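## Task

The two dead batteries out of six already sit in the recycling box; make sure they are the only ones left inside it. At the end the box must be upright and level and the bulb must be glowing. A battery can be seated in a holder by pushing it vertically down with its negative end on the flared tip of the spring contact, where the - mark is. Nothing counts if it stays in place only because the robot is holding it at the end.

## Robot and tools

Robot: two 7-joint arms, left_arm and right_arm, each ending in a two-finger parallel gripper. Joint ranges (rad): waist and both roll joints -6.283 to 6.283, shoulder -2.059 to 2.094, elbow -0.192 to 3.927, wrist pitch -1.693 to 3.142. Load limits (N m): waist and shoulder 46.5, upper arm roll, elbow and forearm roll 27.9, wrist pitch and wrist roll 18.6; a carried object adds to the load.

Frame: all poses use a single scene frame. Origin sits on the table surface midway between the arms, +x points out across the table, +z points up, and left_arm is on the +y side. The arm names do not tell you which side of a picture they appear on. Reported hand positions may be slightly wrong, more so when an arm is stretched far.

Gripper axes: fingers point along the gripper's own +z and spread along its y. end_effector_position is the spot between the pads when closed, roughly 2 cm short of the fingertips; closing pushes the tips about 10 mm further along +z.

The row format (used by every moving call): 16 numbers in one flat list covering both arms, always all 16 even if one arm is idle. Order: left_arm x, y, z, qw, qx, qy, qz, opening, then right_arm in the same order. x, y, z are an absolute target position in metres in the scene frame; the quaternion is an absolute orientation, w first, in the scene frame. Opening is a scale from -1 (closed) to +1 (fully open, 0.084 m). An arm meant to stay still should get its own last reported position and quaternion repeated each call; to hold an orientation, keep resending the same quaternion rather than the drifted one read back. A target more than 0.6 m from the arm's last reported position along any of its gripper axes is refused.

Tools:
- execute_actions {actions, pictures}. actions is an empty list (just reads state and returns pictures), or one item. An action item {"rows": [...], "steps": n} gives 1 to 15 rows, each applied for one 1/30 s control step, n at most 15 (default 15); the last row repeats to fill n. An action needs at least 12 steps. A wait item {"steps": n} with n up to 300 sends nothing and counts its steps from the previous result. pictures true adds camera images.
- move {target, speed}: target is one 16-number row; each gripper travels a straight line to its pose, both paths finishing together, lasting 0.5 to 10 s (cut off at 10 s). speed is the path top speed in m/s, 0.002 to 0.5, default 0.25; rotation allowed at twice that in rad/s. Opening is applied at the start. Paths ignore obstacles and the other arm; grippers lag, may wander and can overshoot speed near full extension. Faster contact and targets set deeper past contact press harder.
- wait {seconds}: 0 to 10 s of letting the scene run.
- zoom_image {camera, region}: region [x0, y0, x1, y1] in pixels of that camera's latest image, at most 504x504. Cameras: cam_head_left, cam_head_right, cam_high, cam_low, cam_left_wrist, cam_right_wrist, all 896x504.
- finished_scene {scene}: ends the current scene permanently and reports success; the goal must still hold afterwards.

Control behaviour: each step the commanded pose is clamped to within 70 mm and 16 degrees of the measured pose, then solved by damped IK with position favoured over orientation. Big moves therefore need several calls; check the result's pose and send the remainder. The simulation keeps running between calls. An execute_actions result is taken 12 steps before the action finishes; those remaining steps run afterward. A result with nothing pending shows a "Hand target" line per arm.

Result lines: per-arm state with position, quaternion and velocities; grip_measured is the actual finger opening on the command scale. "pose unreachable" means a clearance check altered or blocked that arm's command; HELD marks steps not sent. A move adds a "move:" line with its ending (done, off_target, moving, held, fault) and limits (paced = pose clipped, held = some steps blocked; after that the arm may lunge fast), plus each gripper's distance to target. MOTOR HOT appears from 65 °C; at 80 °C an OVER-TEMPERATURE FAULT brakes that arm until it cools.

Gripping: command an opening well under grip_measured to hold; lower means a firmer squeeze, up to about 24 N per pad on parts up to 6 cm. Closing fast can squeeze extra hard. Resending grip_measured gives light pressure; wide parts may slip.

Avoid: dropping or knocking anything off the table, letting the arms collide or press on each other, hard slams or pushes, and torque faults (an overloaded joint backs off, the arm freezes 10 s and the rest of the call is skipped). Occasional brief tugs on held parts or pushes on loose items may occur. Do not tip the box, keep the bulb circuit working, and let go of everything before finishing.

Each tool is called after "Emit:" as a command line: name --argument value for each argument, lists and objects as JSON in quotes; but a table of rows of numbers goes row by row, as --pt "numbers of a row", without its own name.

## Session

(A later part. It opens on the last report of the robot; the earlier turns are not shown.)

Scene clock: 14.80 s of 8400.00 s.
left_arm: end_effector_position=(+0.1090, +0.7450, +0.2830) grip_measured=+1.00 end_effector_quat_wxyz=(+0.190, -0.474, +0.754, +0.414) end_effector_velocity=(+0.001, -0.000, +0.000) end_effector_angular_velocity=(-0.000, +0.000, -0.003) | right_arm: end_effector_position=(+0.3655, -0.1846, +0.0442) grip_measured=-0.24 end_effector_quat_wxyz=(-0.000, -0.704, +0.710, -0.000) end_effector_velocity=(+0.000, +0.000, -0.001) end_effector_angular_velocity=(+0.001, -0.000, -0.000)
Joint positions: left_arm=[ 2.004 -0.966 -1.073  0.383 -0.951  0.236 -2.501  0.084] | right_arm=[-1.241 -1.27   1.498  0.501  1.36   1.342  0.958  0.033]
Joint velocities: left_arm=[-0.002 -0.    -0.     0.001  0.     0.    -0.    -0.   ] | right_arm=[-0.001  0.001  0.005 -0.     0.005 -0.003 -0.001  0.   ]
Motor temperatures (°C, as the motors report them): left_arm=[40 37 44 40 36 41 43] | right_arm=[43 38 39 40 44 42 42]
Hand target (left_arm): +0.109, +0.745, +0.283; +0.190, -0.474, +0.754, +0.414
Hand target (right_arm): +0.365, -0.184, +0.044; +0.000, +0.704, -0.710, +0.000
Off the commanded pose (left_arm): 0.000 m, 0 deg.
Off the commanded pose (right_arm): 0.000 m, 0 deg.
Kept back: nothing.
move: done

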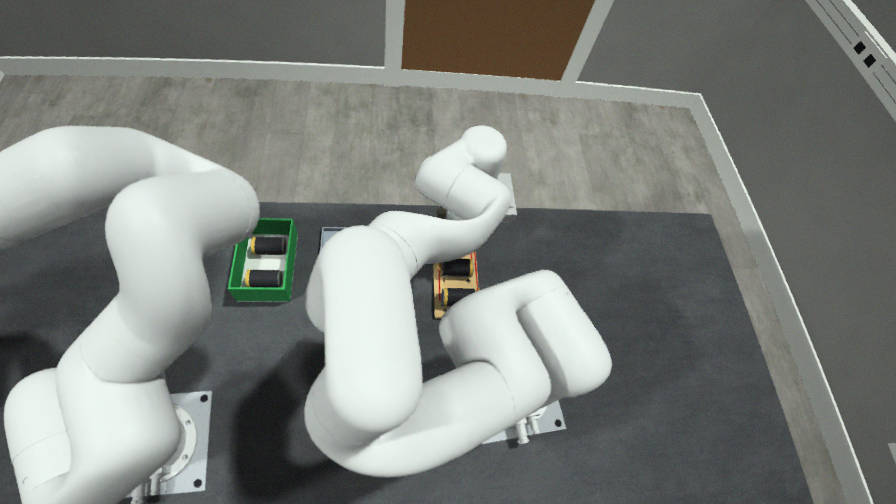

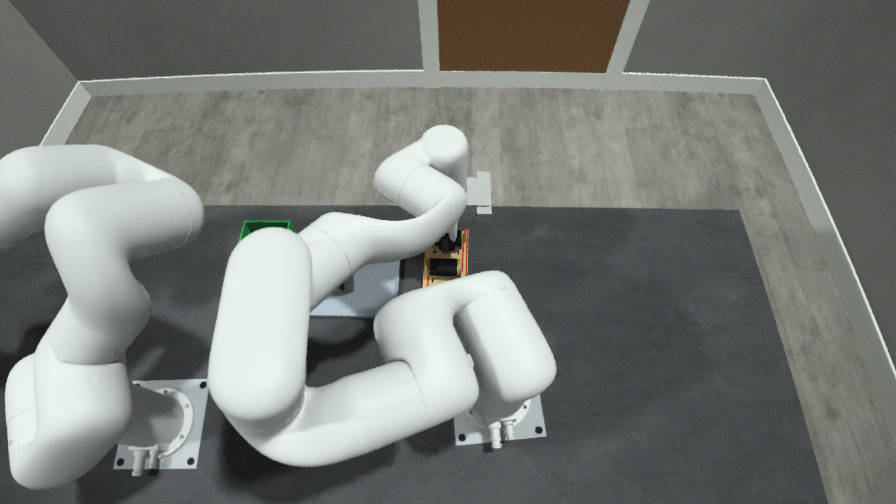

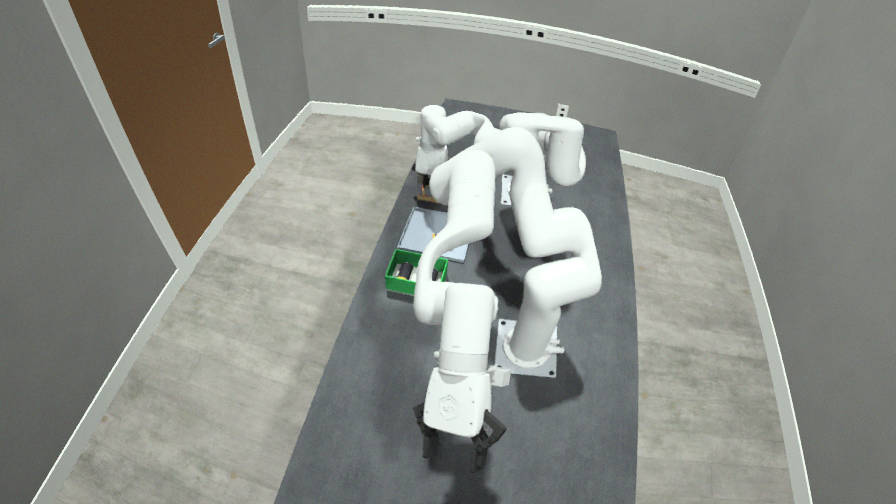

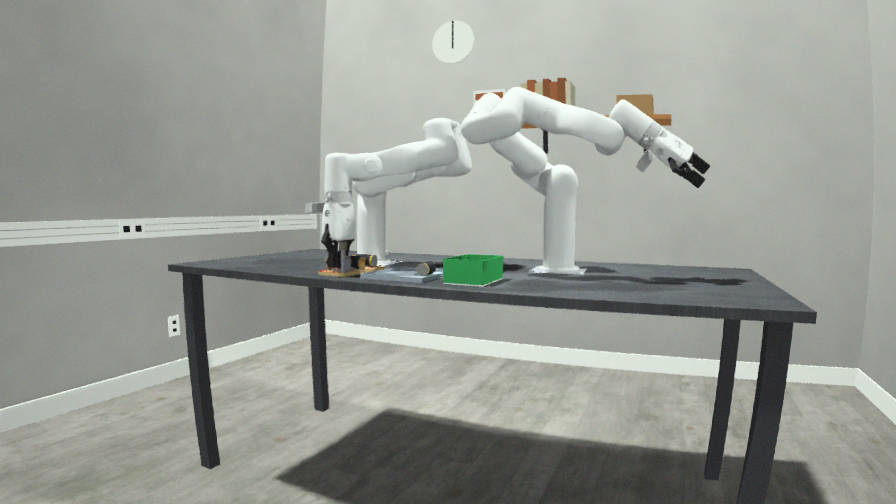

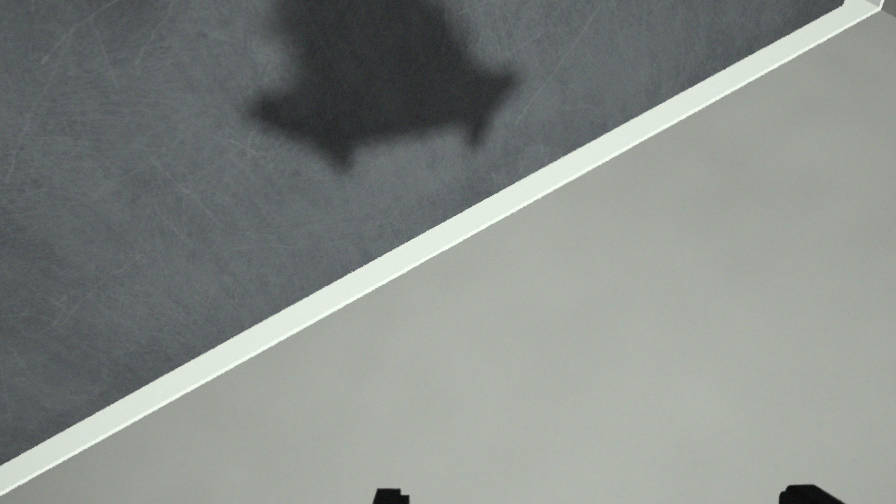

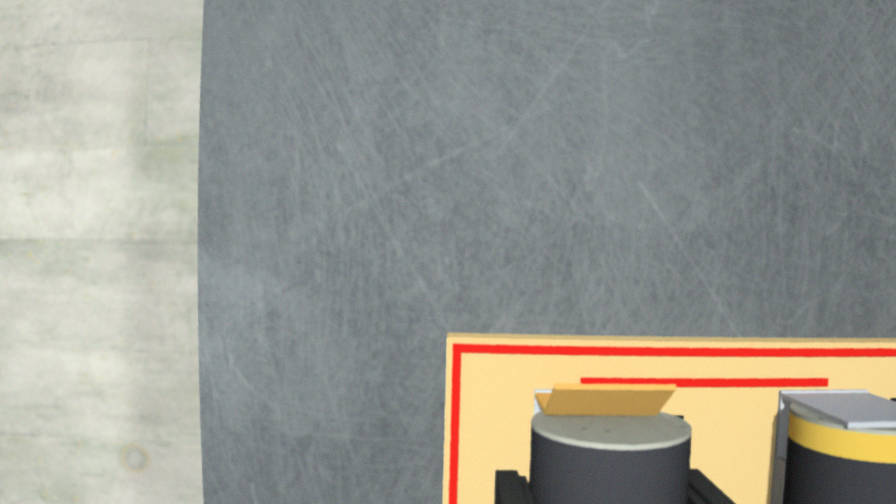

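Emit:
move --target '[0.109,0.745,0.283,0.19,-0.474,0.754,0.414,1,0.3655,-0.1845,0.035,0,-0.698,0.716,0,-0.8]' --speed 0.02

Emit:
move --target '[0.109,0.745,0.283,0.19,-0.474,0.754,0.414,1,0.3655,-0.1845,0.036,0,-0.698,0.716,0,0.1]'

Emit:
move --target '[0.109,0.745,0.283,0.19,-0.474,0.754,0.414,1,0.3655,-0.1845,0.12,0,-0.698,0.716,0,0.1]'

Scene clock: 15.97 s of 8400.00 s.
left_arm: end_effector_position=(+0.1090, +0.7450, +0.2830) grip_measured=+1.00 end_effector_quat_wxyz=(+0.190, -0.474, +0.754, +0.414) end_effector_velocity=(+0.001, +0.000, +0.001) end_effector_angular_velocity=(+0.001, -0.001, -0.001) | right_arm: end_effector_position=(+0.3659, -0.1845, +0.0364) grip_measured=-0.24 end_effector_quat_wxyz=(+0.001, -0.698, +0.716, -0.000) end_effector_velocity=(+0.001, -0.000, -0.002) end_effector_angular_velocity=(+0.002, -0.004, -0.008)
Joint positions: left_arm=[ 2.004 -0.966 -1.073  0.383 -0.951  0.236 -2.501  0.084] | right_arm=[-1.248 -1.272  1.526  0.5    1.389  1.33   0.968  0.034]
Joint velocities: left_arm=[-0.001 -0.     0.     0.001 -0.001 -0.    -0.     0.   ] | right_arm=[-0.003 -0.002  0.006 -0.001  0.011 -0.004  0.004  0.   ]
Motor temperatures (°C, as the motors report them): left_arm=[40 37 44 40 36 41 43] | right_arm=[43 38 39 40 44 42 42]
Hand target (left_arm): +0.109, +0.745, +0.283; +0.190, -0.474, +0.754, +0.414
Hand target (right_arm): +0.365, -0.184, +0.035; +0.000, +0.698, -0.716, -0.000
Off the commanded pose (left_arm): 0.000 m, 0 deg.
Off the commanded pose (right_arm): 0.001 m, 0 deg.
Kept back: nothing.
move: done

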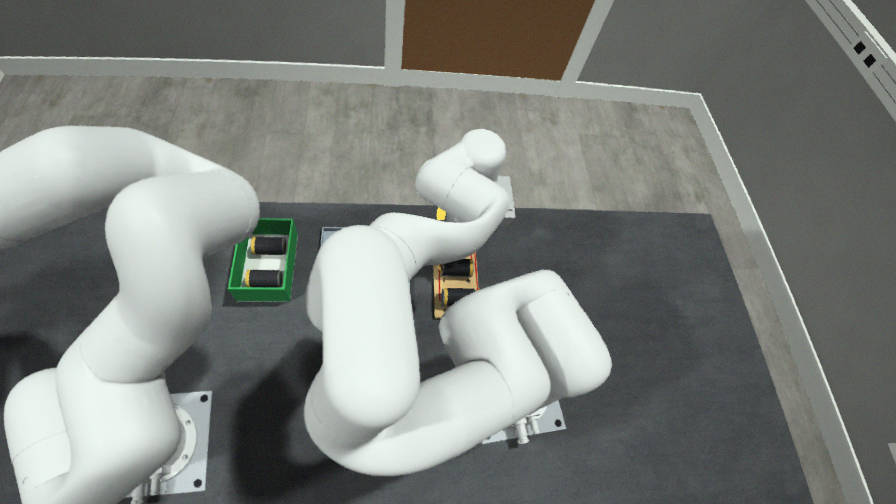

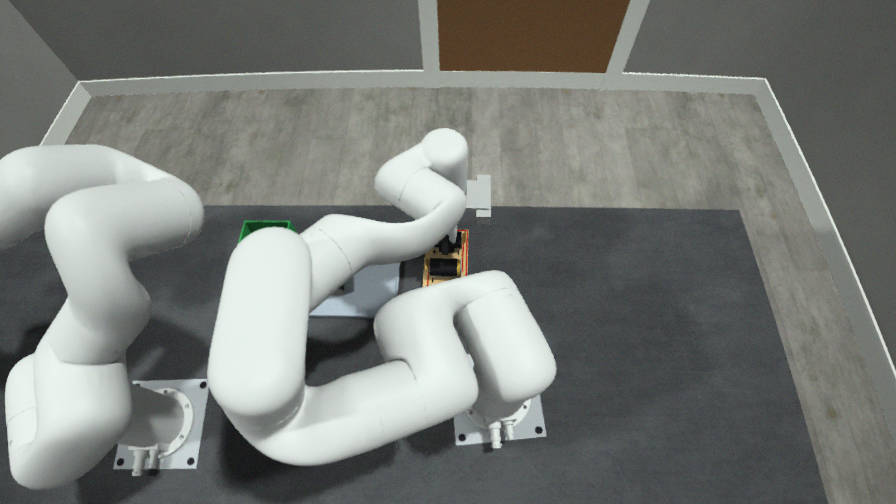

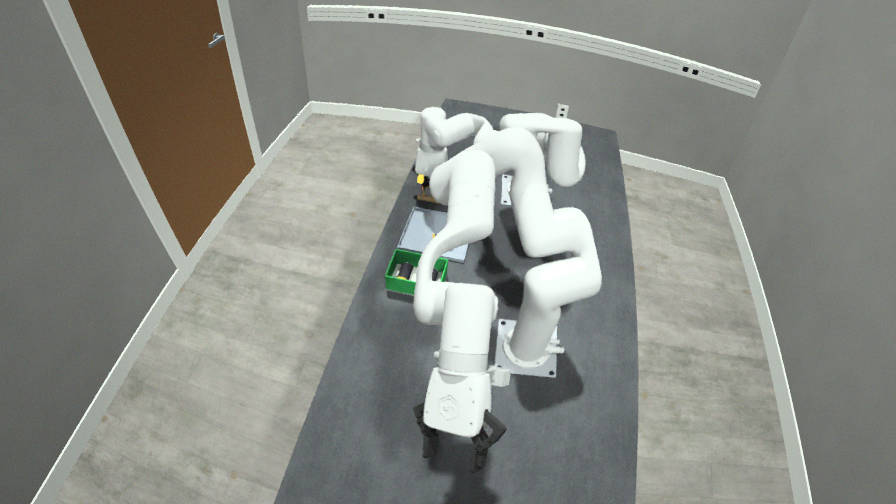

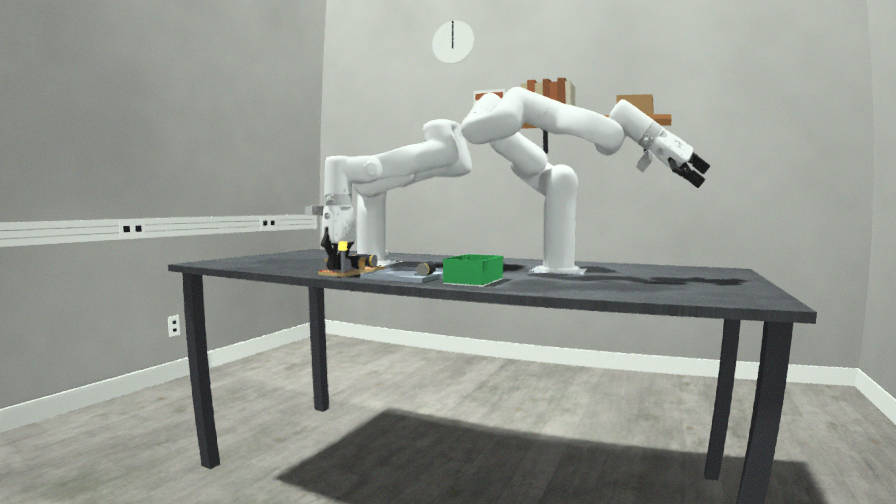

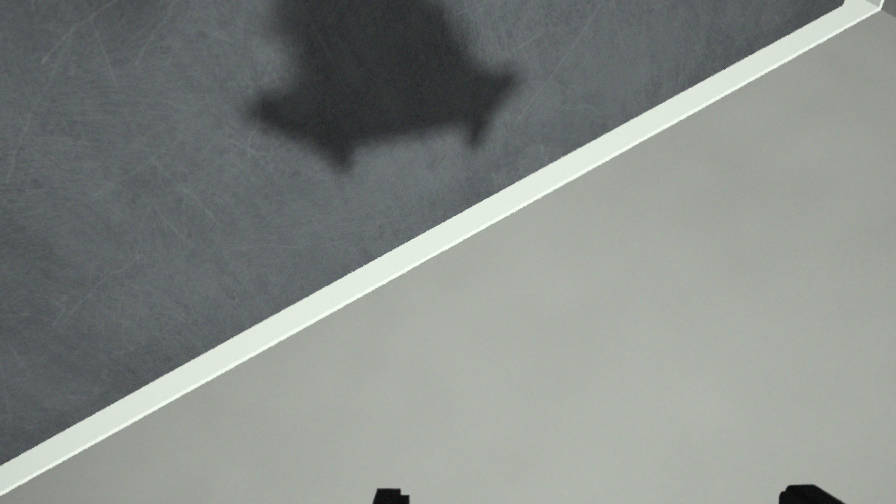

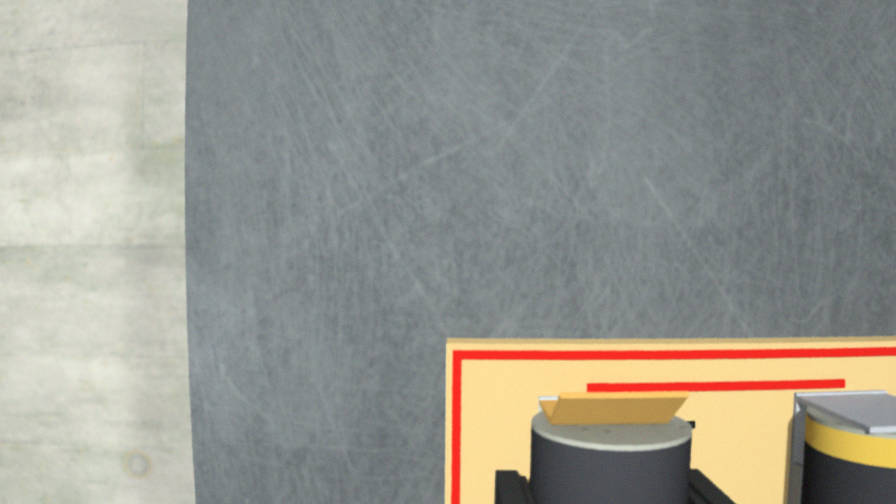

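Scene clock: 16.67 s of 8400.00 s.
left_arm: end_effector_position=(+0.1090, +0.7450, +0.2830) grip_measured=+1.00 end_effector_quat_wxyz=(+0.190, -0.474, +0.754, +0.414) end_effector_velocity=(-0.000, +0.000, +0.000) end_effector_angular_velocity=(+0.000, -0.001, +0.001) | right_arm: end_effector_position=(+0.3655, -0.1845, +0.0360) grip_measured=+0.09 end_effector_quat_wxyz=(-0.000, -0.698, +0.716, +0.000) end_effector_velocity=(-0.000, -0.000, +0.000) end_effector_angular_velocity=(-0.000, +0.000, -0.001)
Joint positions: left_arm=[ 2.004 -0.966 -1.073  0.383 -0.951  0.236 -2.501  0.084] | right_arm=[-1.248 -1.272  1.528  0.501  1.387  1.33   0.969  0.048]
Joint velocities: left_arm=[ 0.001  0.     0.     0.    -0.001 -0.     0.     0.   ] | right_arm=[ 0.001 -0.001 -0.001 -0.001 -0.001  0.001  0.001  0.   ]
Motor temperatures (°C, as the motors report them): left_arm=[40 37 44 40 36 41 43] | right_arm=[43 38 39 40 44 42 42]
Hand target (left_arm): +0.109, +0.745, +0.283; +0.190, -0.474, +0.754, +0.414
Hand target (right_arm): +0.366, -0.184, +0.036; -0.000, +0.698, -0.716, -0.000
Off the commanded pose (left_arm): 0.000 m, 0 deg.
Off the commanded pose (right_arm): 0.000 m, 0 deg.
Kept back: nothing.
move: done

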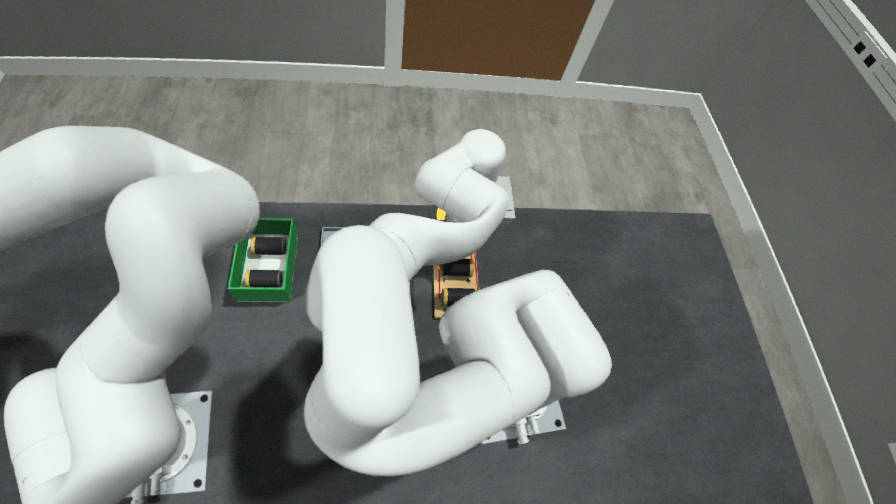

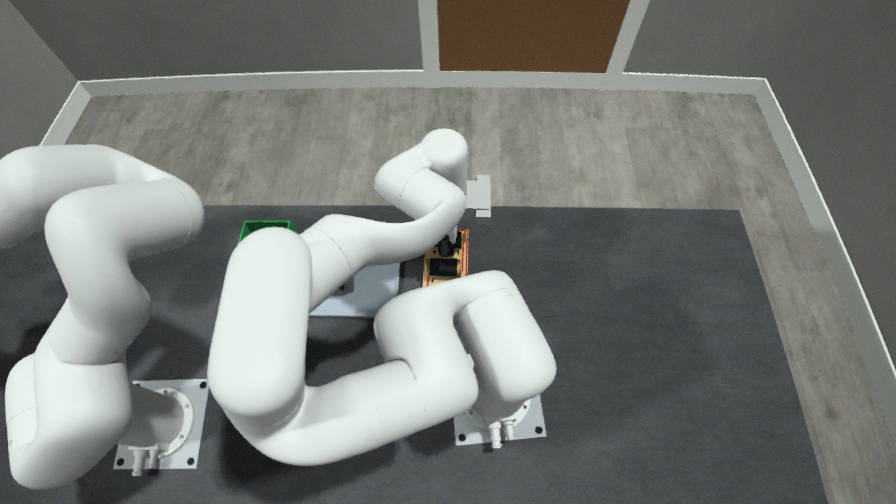

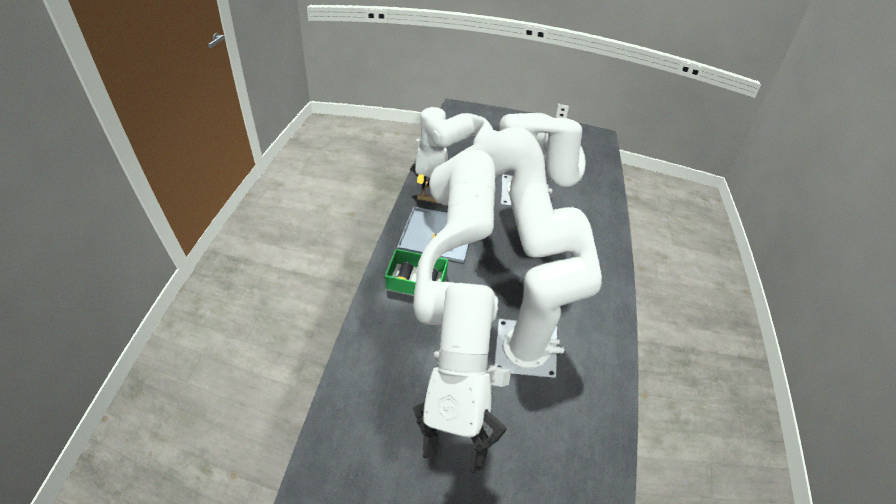

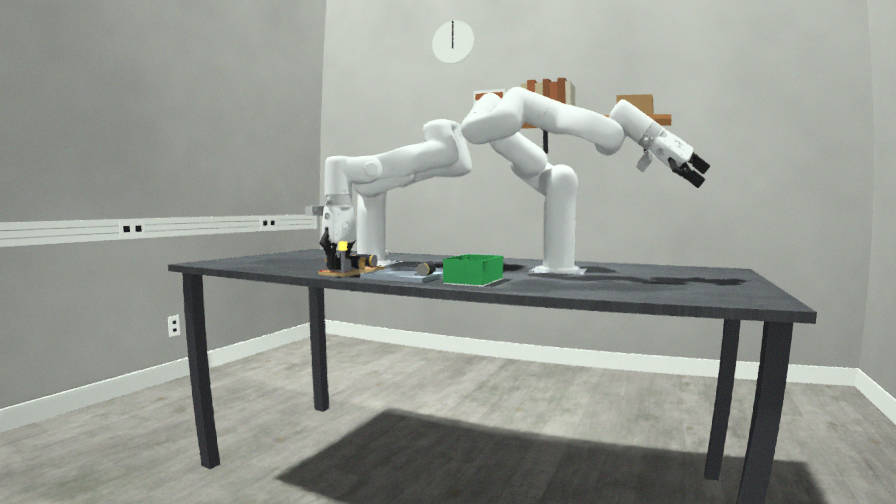

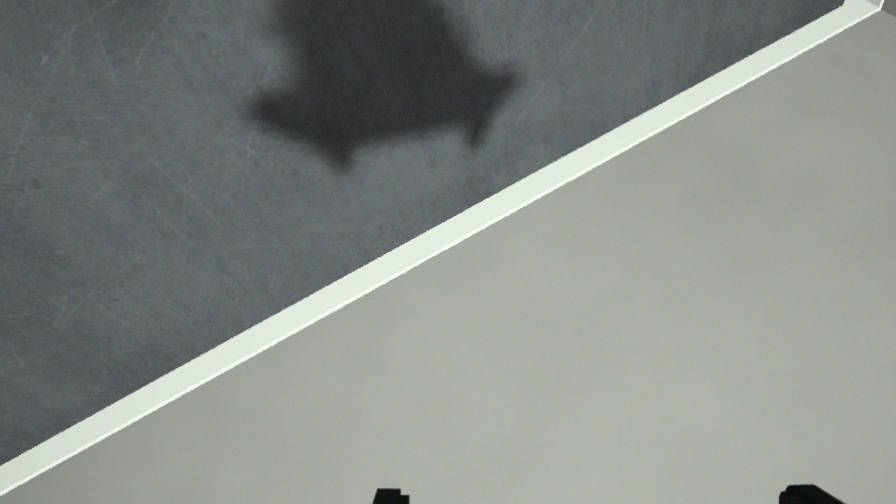

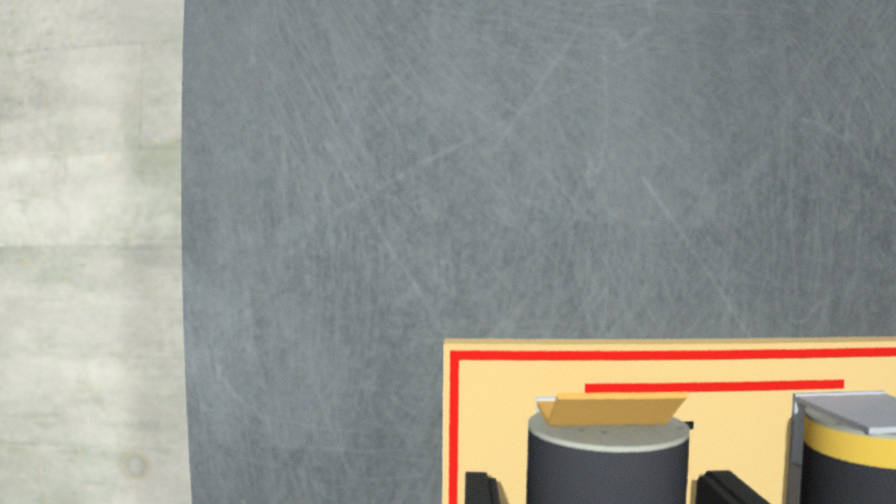

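Scene clock: 17.67 s of 8400.00 s.
left_arm: end_effector_position=(+0.1090, +0.7450, +0.2830) grip_measured=+1.00 end_effector_quat_wxyz=(+0.190, -0.474, +0.754, +0.414) end_effector_velocity=(+0.000, +0.000, +0.000) end_effector_angular_velocity=(+0.000, -0.001, +0.000) | right_arm: end_effector_position=(+0.3655, -0.1847, +0.1197) grip_measured=+0.09 end_effector_quat_wxyz=(-0.000, -0.698, +0.716, +0.000) end_effector_velocity=(+0.000, +0.000, +0.002) end_effector_angular_velocity=(+0.001, -0.002, -0.000)
Joint positions: left_arm=[ 2.004 -0.966 -1.073  0.383 -0.951  0.236 -2.501  0.084] | right_arm=[-1.204 -1.259  1.243  0.552  1.132  1.47   1.018  0.048]
Joint velocities: left_arm=[ 0.     0.    -0.     0.001 -0.002  0.    -0.    -0.   ] | right_arm=[ 0.001  0.    -0.007  0.001 -0.004  0.002  0.001 -0.   ]
Motor temperatures (°C, as the motors report them): left_arm=[40 37 44 40 36 41 43] | right_arm=[43 38 39 40 44 42 42]
Hand target (left_arm): +0.109, +0.745, +0.283; +0.190, -0.474, +0.754, +0.414
Hand target (right_arm): +0.366, -0.185, +0.120; -0.000, +0.698, -0.716, -0.000
Off the commanded pose (left_arm): 0.000 m, 0 deg.
Off the commanded pose (right_arm): 0.000 m, 0 deg.
Kept back: nothing.
move: done

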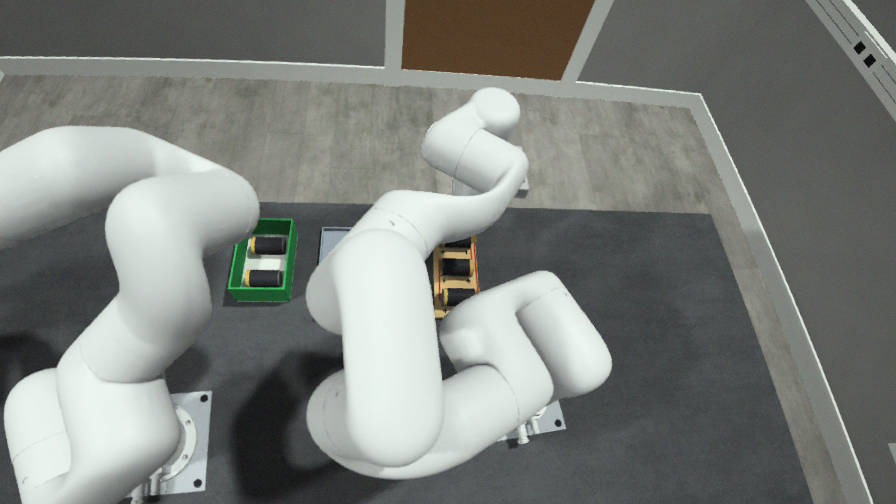

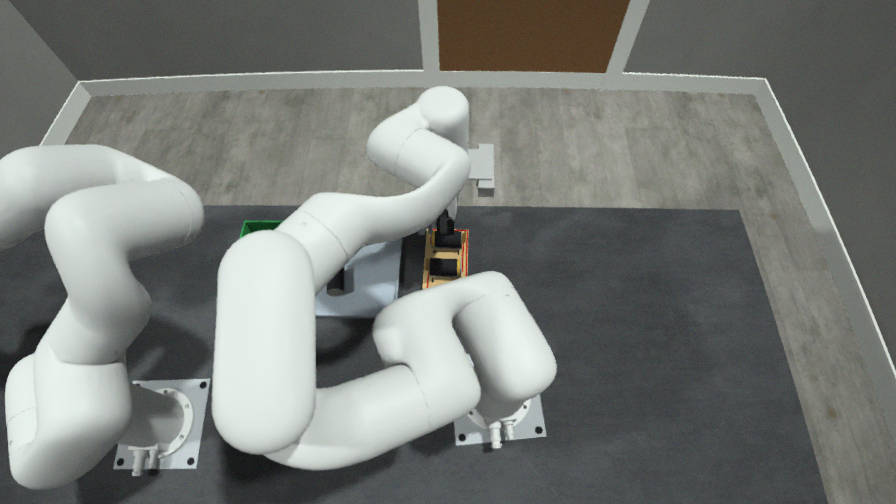

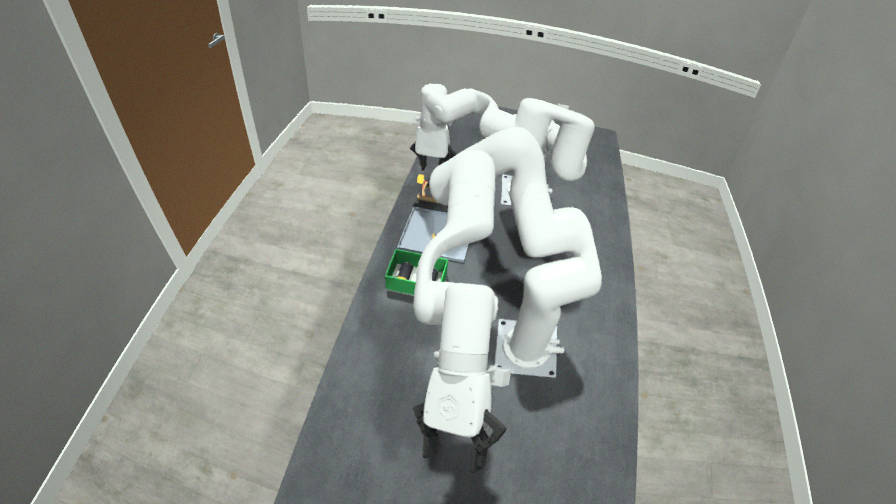

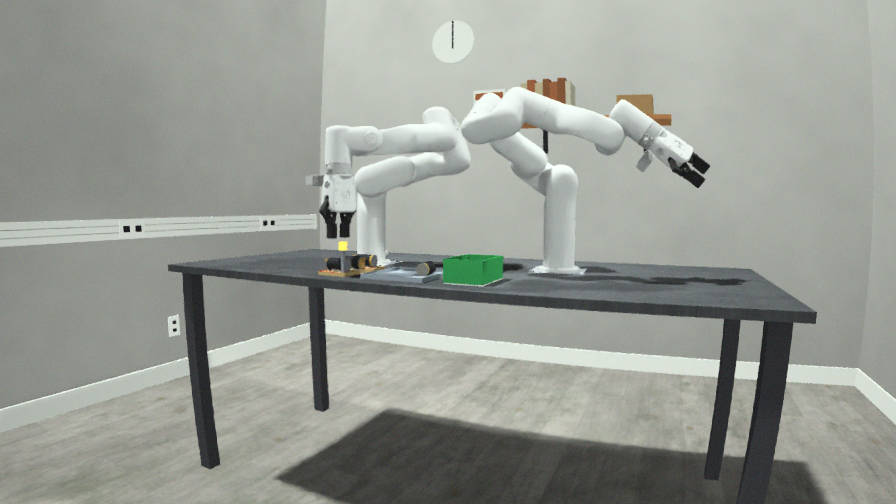

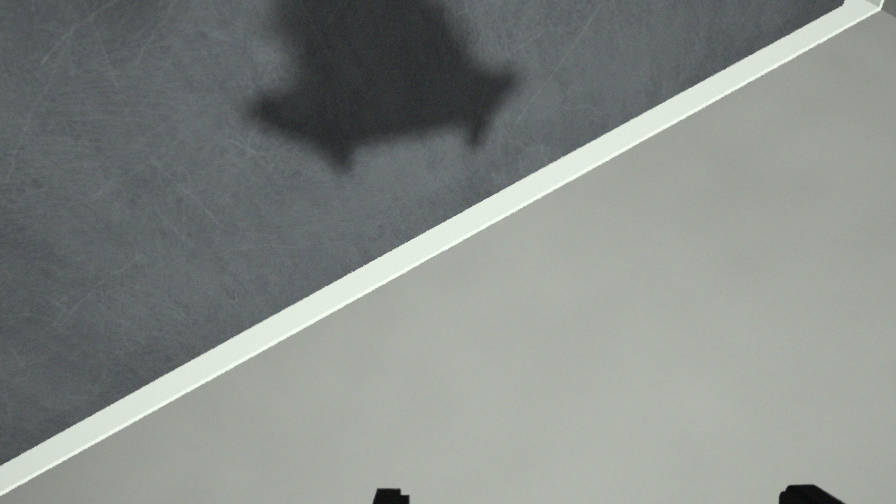

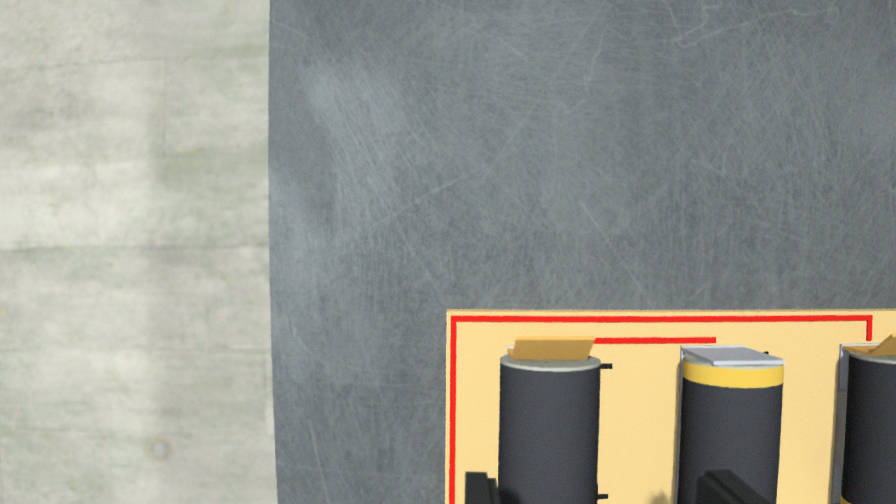

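Emit:
finished_scene --scene 1

The scene is finished: the task was done.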